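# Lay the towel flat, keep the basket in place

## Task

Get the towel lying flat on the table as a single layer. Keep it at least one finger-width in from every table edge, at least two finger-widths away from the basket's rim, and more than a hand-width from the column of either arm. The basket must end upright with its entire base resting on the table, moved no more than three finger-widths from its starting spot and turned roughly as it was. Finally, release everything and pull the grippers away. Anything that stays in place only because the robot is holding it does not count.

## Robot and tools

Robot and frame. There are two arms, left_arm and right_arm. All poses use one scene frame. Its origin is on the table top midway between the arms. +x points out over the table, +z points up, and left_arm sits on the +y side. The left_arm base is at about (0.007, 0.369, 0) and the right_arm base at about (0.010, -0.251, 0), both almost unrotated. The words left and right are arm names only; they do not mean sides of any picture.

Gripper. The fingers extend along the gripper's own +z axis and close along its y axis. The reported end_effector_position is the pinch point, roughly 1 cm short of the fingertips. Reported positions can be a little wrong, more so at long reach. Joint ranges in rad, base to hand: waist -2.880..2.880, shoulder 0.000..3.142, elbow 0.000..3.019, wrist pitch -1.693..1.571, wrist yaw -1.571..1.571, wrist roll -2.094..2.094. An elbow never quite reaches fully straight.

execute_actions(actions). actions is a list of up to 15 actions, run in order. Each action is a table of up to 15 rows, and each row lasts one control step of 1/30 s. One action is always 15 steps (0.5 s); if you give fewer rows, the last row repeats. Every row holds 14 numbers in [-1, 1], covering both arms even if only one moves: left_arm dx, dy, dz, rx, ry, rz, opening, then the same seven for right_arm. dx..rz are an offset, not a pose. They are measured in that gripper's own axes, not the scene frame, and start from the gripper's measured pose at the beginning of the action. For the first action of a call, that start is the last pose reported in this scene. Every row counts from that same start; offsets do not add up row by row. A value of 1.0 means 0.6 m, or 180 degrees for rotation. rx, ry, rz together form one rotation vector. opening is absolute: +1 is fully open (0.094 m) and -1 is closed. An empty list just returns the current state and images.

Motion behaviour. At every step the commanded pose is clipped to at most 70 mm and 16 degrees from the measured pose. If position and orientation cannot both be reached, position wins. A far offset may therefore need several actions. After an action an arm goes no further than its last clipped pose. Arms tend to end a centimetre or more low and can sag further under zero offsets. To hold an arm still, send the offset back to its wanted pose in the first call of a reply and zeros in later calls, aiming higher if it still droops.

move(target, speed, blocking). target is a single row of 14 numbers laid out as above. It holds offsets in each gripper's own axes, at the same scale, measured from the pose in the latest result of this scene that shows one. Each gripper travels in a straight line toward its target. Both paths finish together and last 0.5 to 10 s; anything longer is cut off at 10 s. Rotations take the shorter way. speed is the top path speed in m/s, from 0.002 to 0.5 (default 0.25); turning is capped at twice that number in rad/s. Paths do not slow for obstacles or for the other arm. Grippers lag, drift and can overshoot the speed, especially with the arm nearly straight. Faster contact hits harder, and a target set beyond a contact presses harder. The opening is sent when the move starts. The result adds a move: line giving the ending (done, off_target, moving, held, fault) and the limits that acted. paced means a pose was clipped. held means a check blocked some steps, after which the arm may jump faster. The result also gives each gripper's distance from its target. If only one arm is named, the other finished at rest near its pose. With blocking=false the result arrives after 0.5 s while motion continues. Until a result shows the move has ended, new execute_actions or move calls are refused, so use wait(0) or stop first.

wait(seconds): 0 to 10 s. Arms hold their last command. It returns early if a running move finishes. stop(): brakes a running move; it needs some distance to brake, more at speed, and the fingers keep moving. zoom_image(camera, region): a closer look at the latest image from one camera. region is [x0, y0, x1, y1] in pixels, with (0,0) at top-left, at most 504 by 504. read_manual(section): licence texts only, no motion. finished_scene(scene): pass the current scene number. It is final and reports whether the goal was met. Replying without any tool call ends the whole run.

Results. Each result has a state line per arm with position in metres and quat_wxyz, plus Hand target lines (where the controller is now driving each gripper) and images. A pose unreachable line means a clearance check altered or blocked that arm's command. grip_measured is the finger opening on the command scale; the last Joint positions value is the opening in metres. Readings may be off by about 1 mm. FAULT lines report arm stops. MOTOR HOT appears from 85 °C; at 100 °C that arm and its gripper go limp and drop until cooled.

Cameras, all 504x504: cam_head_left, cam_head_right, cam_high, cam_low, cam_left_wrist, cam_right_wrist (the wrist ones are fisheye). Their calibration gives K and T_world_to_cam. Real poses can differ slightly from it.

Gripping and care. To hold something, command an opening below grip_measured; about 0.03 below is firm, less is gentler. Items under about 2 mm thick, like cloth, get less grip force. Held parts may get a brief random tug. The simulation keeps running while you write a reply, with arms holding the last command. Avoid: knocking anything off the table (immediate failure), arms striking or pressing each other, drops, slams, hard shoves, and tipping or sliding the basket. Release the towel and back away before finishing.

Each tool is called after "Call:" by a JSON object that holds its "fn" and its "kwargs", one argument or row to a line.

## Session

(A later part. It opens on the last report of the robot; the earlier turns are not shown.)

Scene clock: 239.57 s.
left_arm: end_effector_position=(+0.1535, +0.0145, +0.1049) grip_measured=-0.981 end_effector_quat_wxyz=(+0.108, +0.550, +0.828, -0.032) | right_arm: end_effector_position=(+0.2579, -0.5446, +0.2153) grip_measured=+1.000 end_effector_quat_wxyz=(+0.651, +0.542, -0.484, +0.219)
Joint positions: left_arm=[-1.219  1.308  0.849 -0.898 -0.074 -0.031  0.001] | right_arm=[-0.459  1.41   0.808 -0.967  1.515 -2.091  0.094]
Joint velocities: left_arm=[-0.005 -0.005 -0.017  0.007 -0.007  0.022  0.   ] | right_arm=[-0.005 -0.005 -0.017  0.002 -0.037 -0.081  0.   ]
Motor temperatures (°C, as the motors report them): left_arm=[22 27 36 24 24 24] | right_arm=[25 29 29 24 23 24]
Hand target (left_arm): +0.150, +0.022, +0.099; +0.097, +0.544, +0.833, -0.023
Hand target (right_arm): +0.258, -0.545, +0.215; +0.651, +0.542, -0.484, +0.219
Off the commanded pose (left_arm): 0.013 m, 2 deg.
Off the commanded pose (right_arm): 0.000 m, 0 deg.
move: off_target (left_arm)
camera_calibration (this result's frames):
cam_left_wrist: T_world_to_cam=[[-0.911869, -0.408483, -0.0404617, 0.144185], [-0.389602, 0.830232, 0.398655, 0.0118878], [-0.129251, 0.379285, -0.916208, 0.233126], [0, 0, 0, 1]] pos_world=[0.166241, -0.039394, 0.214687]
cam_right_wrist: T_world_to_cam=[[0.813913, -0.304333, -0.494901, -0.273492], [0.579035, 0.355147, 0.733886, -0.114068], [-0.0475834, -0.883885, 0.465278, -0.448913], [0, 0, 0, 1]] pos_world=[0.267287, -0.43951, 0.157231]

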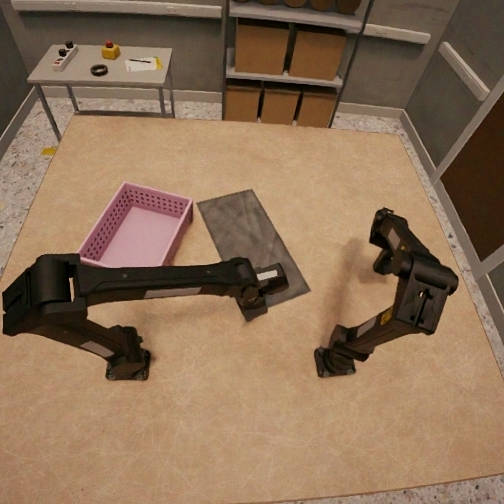

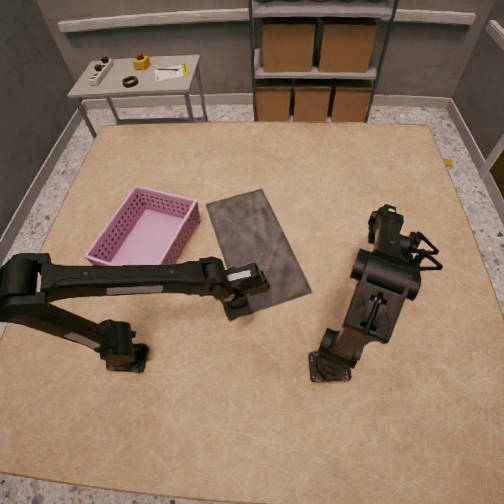

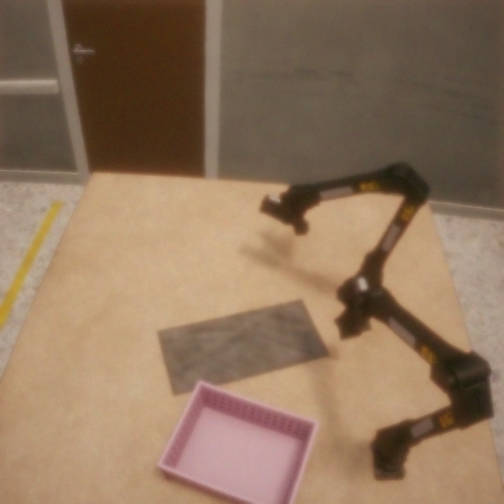

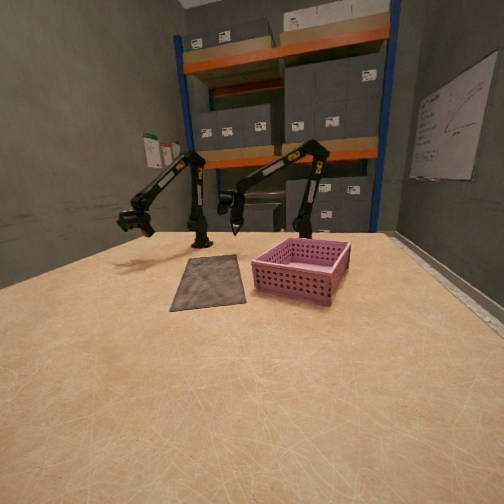

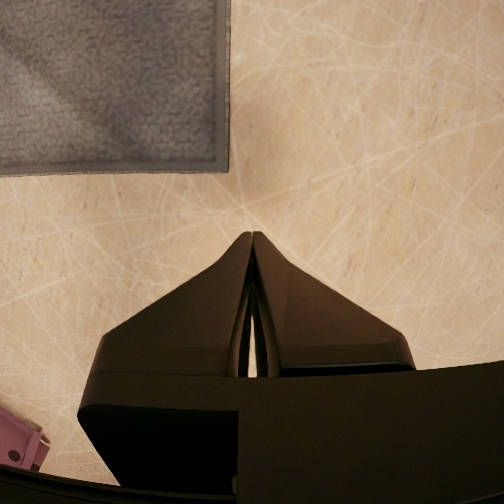

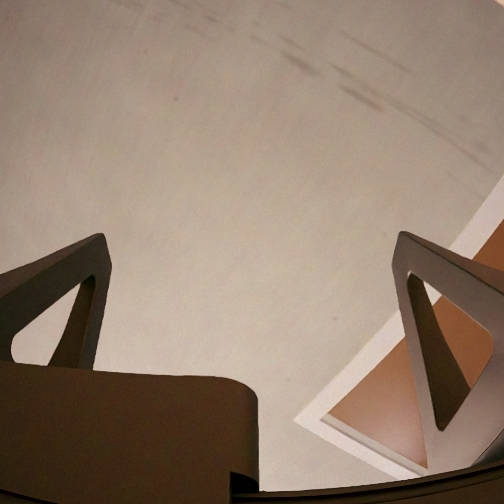

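Call:
{"fn": "move", "kwargs": {
  "target": [-0.18,0.39,0.11,0,0,0,-1,0,0,0,0,0,0,1]
}}

Call:
{"fn": "move", "kwargs": {
  "target": [0,0,0.12,0,0,0,-1,0,0,0,0,0,0,1],
  "speed": 0.06
}}

Call:
{"fn": "move", "kwargs": {
  "target": [-0.15,0,0.05,0,0,0,-1,0,0,0,0,0,0,1],
  "speed": 0.05
}}

Call:
{"fn": "move", "kwargs": {
  "target": [0.35,-0.4,-0.2,0,0,0,-1,0,0,0,0,0,0,1]
}}

Scene clock: 248.47 s.
left_arm: end_effector_position=(+0.4054, +0.0082, +0.0697) grip_measured=-0.981 end_effector_quat_wxyz=(+0.100, +0.543, +0.833, -0.031) | right_arm: end_effector_position=(+0.2579, -0.5446, +0.2153) grip_measured=+1.000 end_effector_quat_wxyz=(+0.651, +0.542, -0.484, +0.219)
Joint positions: left_arm=[-0.733  1.736  1.238 -0.864  0.032  0.425  0.001] | right_arm=[-0.459  1.41   0.808 -0.967  1.515 -2.091  0.094]
Joint velocities: left_arm=[-0.005  0.005 -0.007  0.007 -0.022 -0.051  0.001] | right_arm=[-0.015  0.005  0.007 -0.022  0.037  0.066  0.   ]
Motor temperatures (°C, as the motors report them): left_arm=[22 27 36 24 24 24] | right_arm=[25 29 29 24 23 24]
Hand target (left_arm): +0.416, -0.001, +0.076; +0.106, +0.550, +0.828, -0.033
Hand target (right_arm): +0.258, -0.545, +0.215; +0.651, +0.542, -0.484, +0.219
Off the commanded pose (left_arm): 0.019 m, 1 deg.
Off the commanded pose (right_arm): 0.000 m, 0 deg.
move: off_target (left_arm)
camera_calibration (this result's frames):
cam_left_wrist: T_world_to_cam=[[-0.904812, -0.424575, -0.0324315, 0.366568], [-0.399212, 0.819327, 0.4115, 0.132329], [-0.148141, 0.385277, -0.910833, 0.243098], [0, 0, 0, 1]] pos_world=[0.420515, -0.0464447, 0.178856]
cam_right_wrist: T_world_to_cam=[[0.813913, -0.304333, -0.494901, -0.273492], [0.579035, 0.355147, 0.733886, -0.114068], [-0.0475834, -0.883885, 0.465278, -0.448913], [0, 0, 0, 1]] pos_world=[0.267287, -0.43951, 0.157231]

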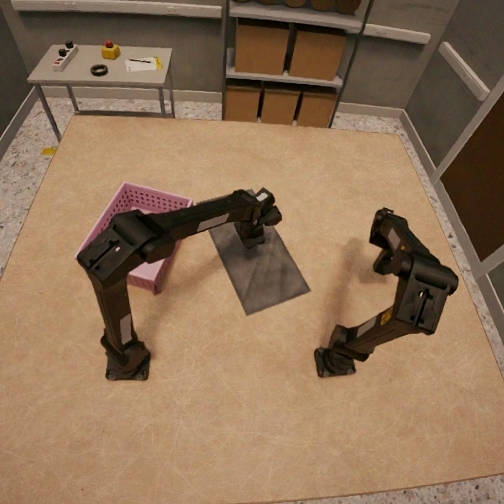

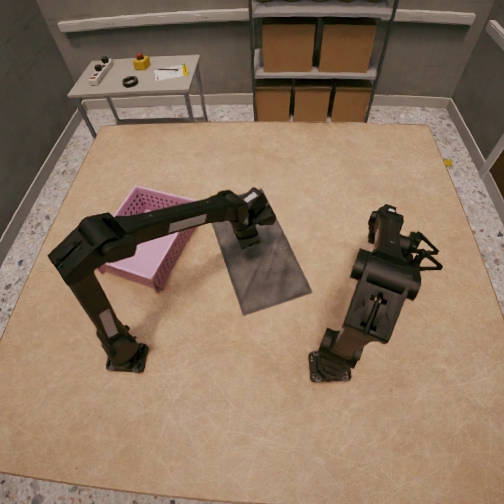

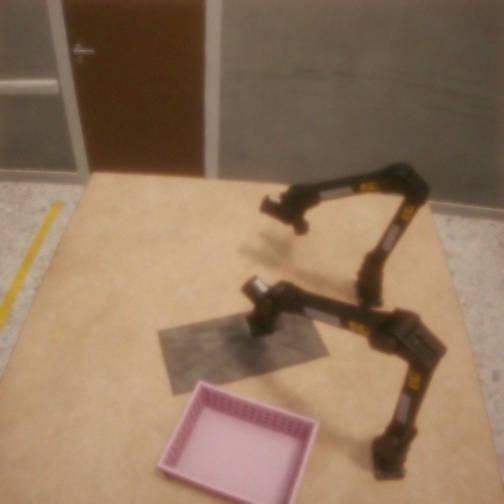

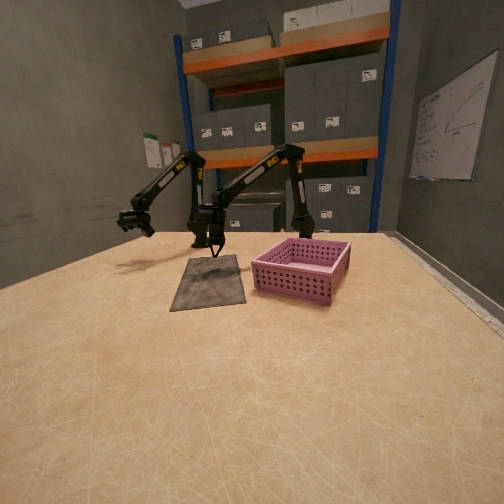

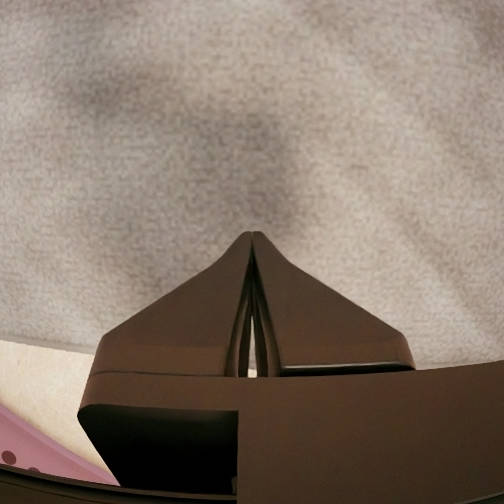

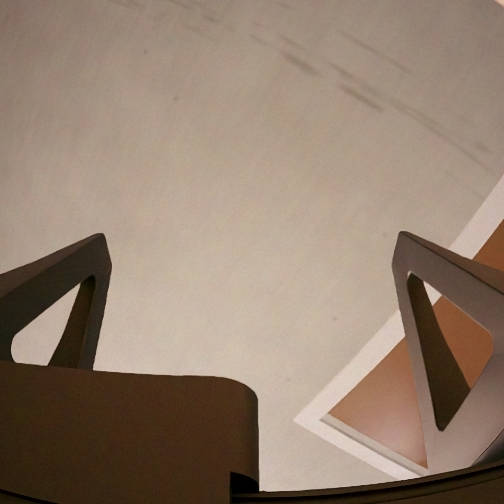

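Scene clock: 250.03 s.
left_arm: end_effector_position=(+0.4184, -0.0034, +0.0167) grip_measured=-0.981 end_effector_quat_wxyz=(+0.109, +0.543, +0.832, -0.032) | right_arm: end_effector_position=(+0.2579, -0.5446, +0.2153) grip_measured=+1.000 end_effector_quat_wxyz=(+0.651, +0.542, -0.484, +0.219)
Joint positions: left_arm=[-0.733  1.841  1.223 -0.727  0.032  0.426  0.001] | right_arm=[-0.459  1.41   0.808 -0.967  1.515 -2.091  0.094]
Joint velocities: left_arm=[-0.005  0.005 -0.002 -0.007  0.022 -0.095  0.   ] | right_arm=[-0.005 -0.005 -0.007 -0.007  0.007  0.037  0.   ]
Motor temperatures (°C, as the motors report them): left_arm=[22 27 36 24 24 24] | right_arm=[25 29 29 24 23 24]
Hand target (left_arm): +0.414, -0.003, +0.000; +0.100, +0.543, +0.833, -0.031
Hand target (right_arm): +0.258, -0.545, +0.215; +0.651, +0.542, -0.484, +0.219
Off the commanded pose (left_arm): 0.018 m, 1 deg.
Off the commanded pose (right_arm): 0.000 m, 0 deg.
move: off_target (left_arm)
camera_calibration (this result's frames):
cam_left_wrist: T_world_to_cam=[[-0.904473, -0.424675, -0.0397373, 0.37171], [-0.404461, 0.824364, 0.396025, 0.171321], [-0.135424, 0.374266, -0.91738, 0.195914], [0, 0, 0, 1]] pos_world=[0.432026, -0.0566992, 0.126651]
cam_right_wrist: T_world_to_cam=[[0.813913, -0.304333, -0.494901, -0.273492], [0.579035, 0.355147, 0.733886, -0.114068], [-0.0475834, -0.883885, 0.465278, -0.448913], [0, 0, 0, 1]] pos_world=[0.267287, -0.43951, 0.157231]

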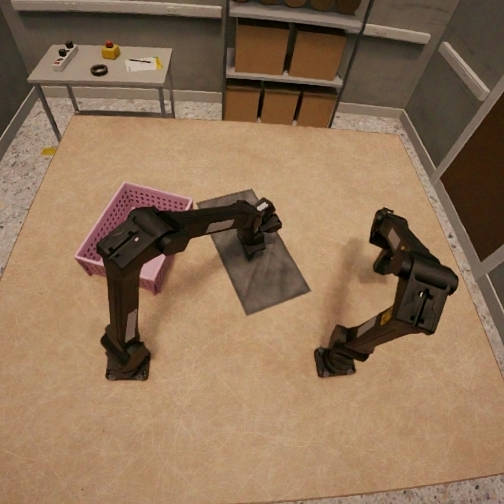

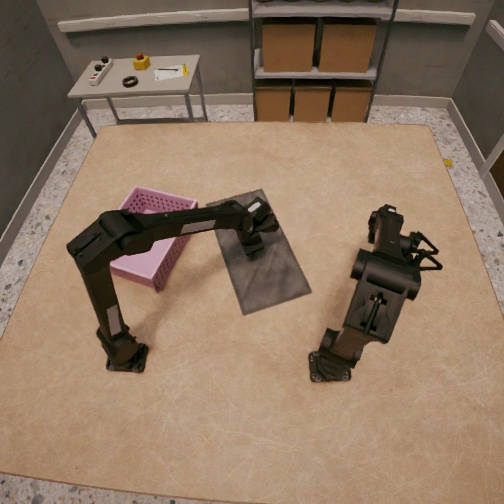

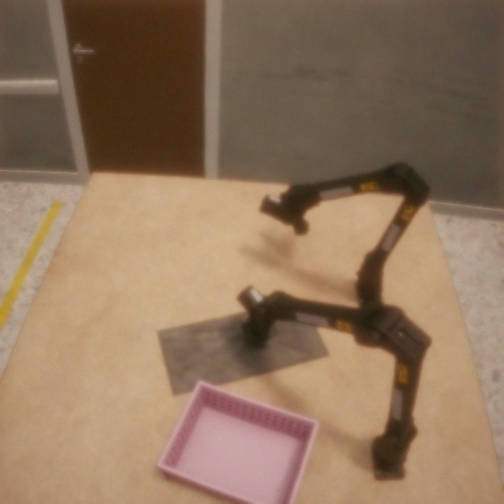

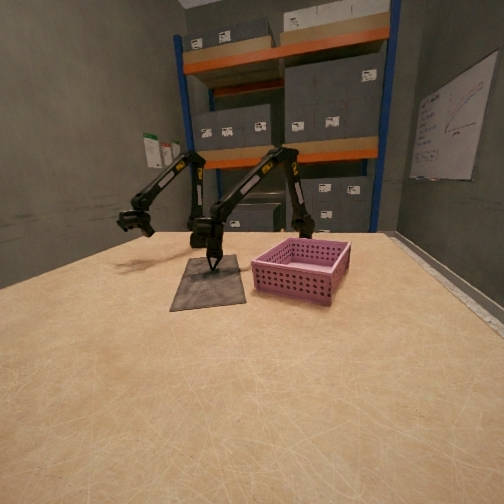

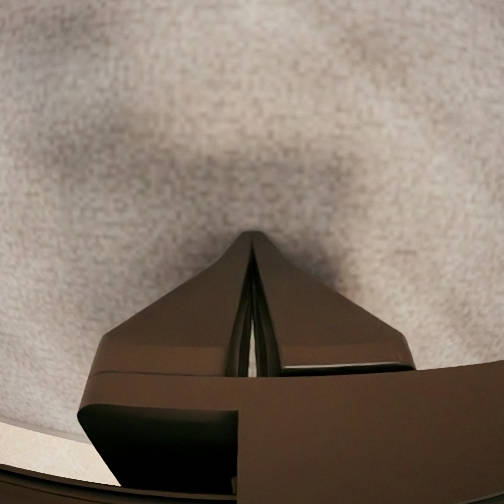

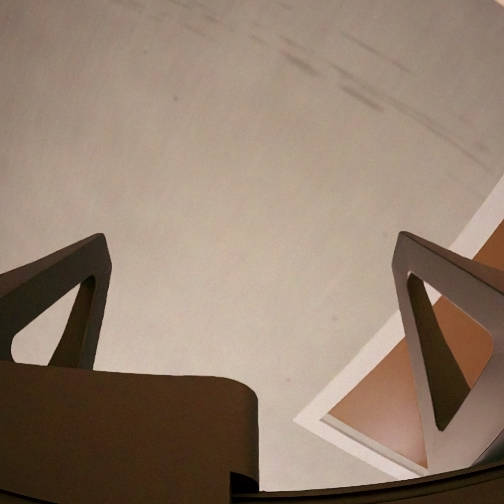

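Scene clock: 252.23 s.
left_arm: end_effector_position=(+0.4555, -0.0756, +0.0112) grip_measured=-0.981 end_effector_quat_wxyz=(+0.113, +0.544, +0.831, -0.034) | right_arm: end_effector_position=(+0.2579, -0.5446, +0.2153) grip_measured=+1.000 end_effector_quat_wxyz=(+0.651, +0.542, -0.484, +0.219)
Joint positions: left_arm=[-0.782  2.012  1.48  -0.804  0.022  0.382  0.001] | right_arm=[-0.459  1.41   0.808 -0.967  1.515 -2.091  0.094]
Joint velocities: left_arm=[-0.015 -0.005 -0.007 -0.007  0.022 -0.022  0.001] | right_arm=[-0.015  0.005  0.002 -0.002  0.007  0.007  0.   ]
Motor temperatures (°C, as the motors report them): left_arm=[22 27 36 24 24 24] | right_arm=[25 29 29 24 23 24]
Hand target (left_arm): +0.458, -0.089, +0.007; +0.110, +0.543, +0.832, -0.032
Hand target (right_arm): +0.258, -0.545, +0.215; +0.651, +0.542, -0.484, +0.219
Off the commanded pose (left_arm): 0.014 m, 1 deg.
Off the commanded pose (right_arm): 0.000 m, 0 deg.
move: off_target (left_arm)
camera_calibration (this result's frames):
cam_left_wrist: T_world_to_cam=[[-0.906243, -0.420655, -0.0421001, 0.375486], [-0.402682, 0.828595, 0.388944, 0.247664], [-0.128727, 0.369431, -0.920299, 0.219585], [0, 0, 0, 1]] pos_world=[0.468278, -0.128384, 0.121564]
cam_right_wrist: T_world_to_cam=[[0.813913, -0.304333, -0.494901, -0.273492], [0.579035, 0.355147, 0.733886, -0.114068], [-0.0475834, -0.883885, 0.465278, -0.448913], [0, 0, 0, 1]] pos_world=[0.267287, -0.43951, 0.157231]

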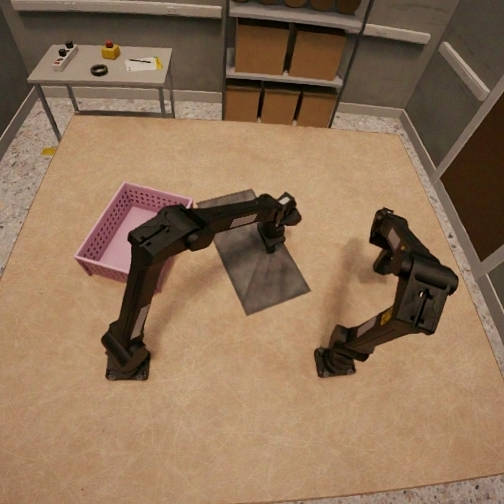

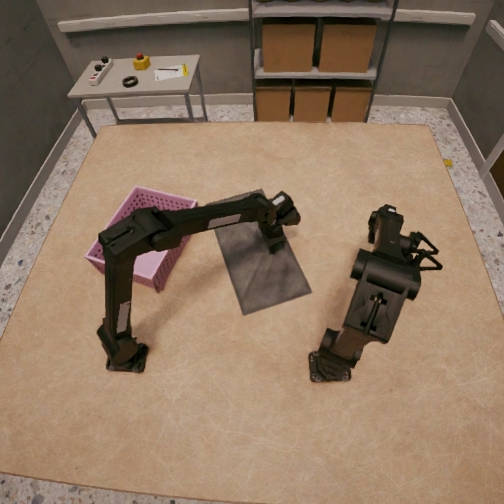

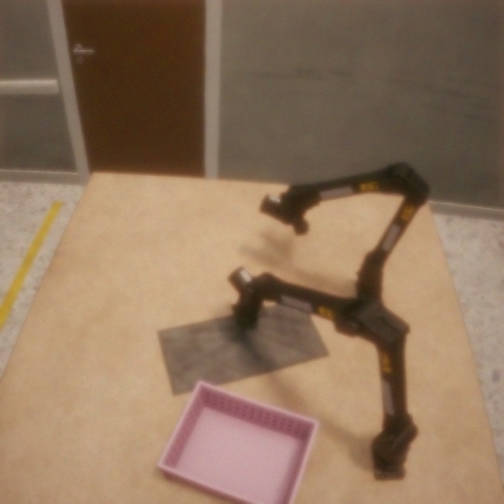

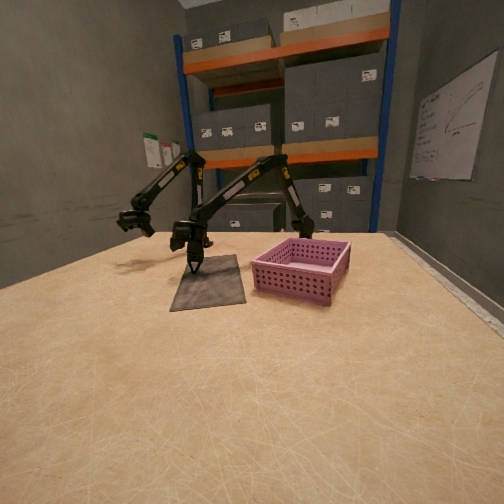

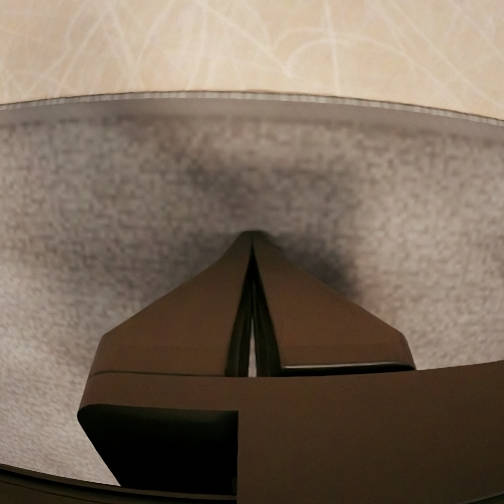

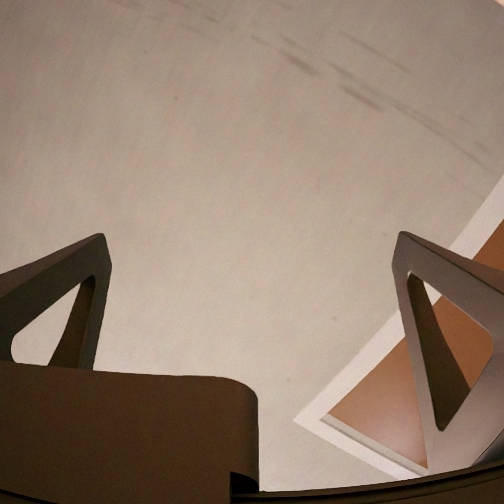

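Scene clock: 254.17 s.
left_arm: end_effector_position=(+0.1430, +0.0286, +0.0721) grip_measured=-0.981 end_effector_quat_wxyz=(+0.126, +0.549, +0.825, -0.042) | right_arm: end_effector_position=(+0.2579, -0.5446, +0.2153) grip_measured=+1.000 end_effector_quat_wxyz=(+0.651, +0.542, -0.484, +0.219)
Joint positions: left_arm=[-1.236  1.289  0.727 -0.755 -0.082 -0.045  0.001] | right_arm=[-0.459  1.41   0.808 -0.967  1.515 -2.091  0.094]
Joint velocities: left_arm=[-0.005 -0.005  0.002 -0.002  0.022  0.022 -0.   ] | right_arm=[-0.015 -0.015 -0.012 -0.007 -0.051 -0.022  0.   ]
Motor temperatures (°C, as the motors report them): left_arm=[22 27 36 24 24 24] | right_arm=[25 29 29 24 23 24]
Hand target (left_arm): +0.139, +0.036, +0.067; +0.115, +0.544, +0.830, -0.033
Hand target (right_arm): +0.258, -0.545, +0.215; +0.651, +0.542, -0.484, +0.219
Off the commanded pose (left_arm): 0.012 m, 2 deg.
Off the commanded pose (right_arm): 0.000 m, 0 deg.
move: off_target (left_arm)
camera_calibration (this result's frames):
cam_left_wrist: T_world_to_cam=[[-0.91183, -0.408324, -0.0428572, 0.139158], [-0.395219, 0.844674, 0.361009, 0.0122396], [-0.111208, 0.346117, -0.931577, 0.195858], [0, 0, 0, 1]] pos_world=[0.153507, -0.0213068, 0.184002]
cam_right_wrist: T_world_to_cam=[[0.813913, -0.304333, -0.494901, -0.273492], [0.579035, 0.355147, 0.733886, -0.114068], [-0.0475834, -0.883885, 0.465278, -0.448913], [0, 0, 0, 1]] pos_world=[0.267287, -0.43951, 0.157231]

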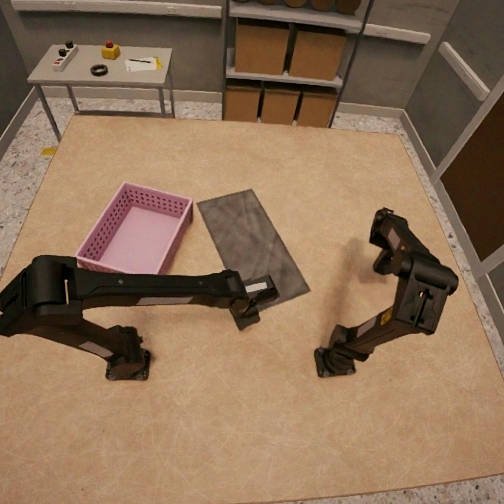

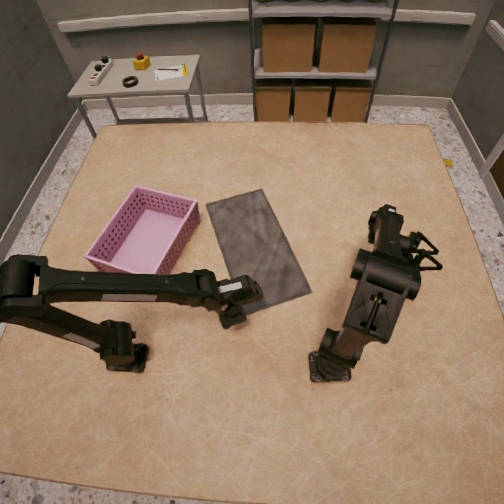

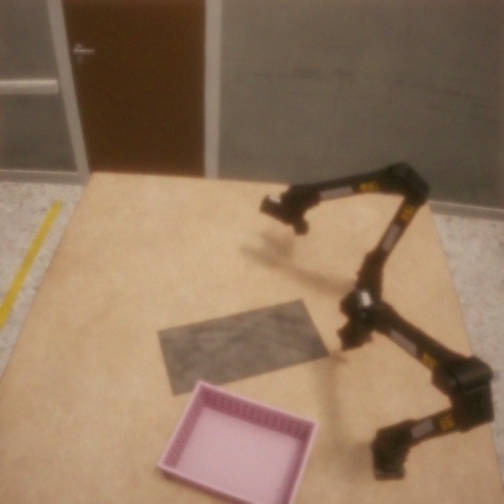

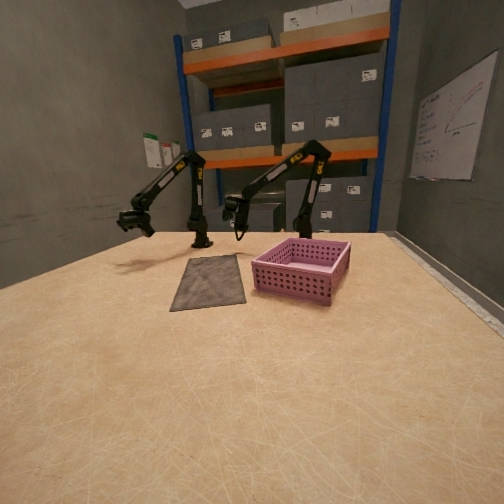

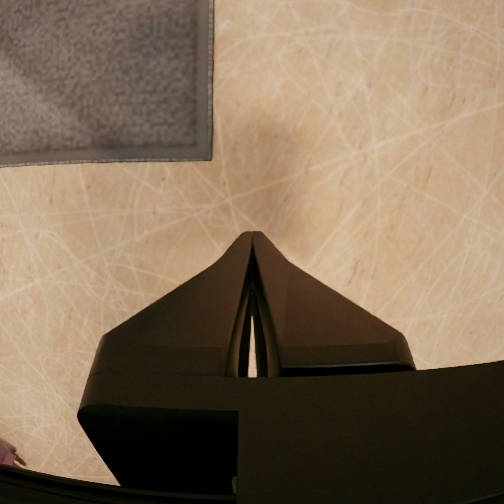

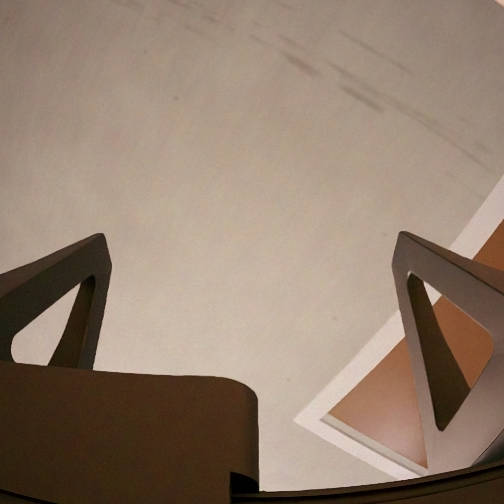

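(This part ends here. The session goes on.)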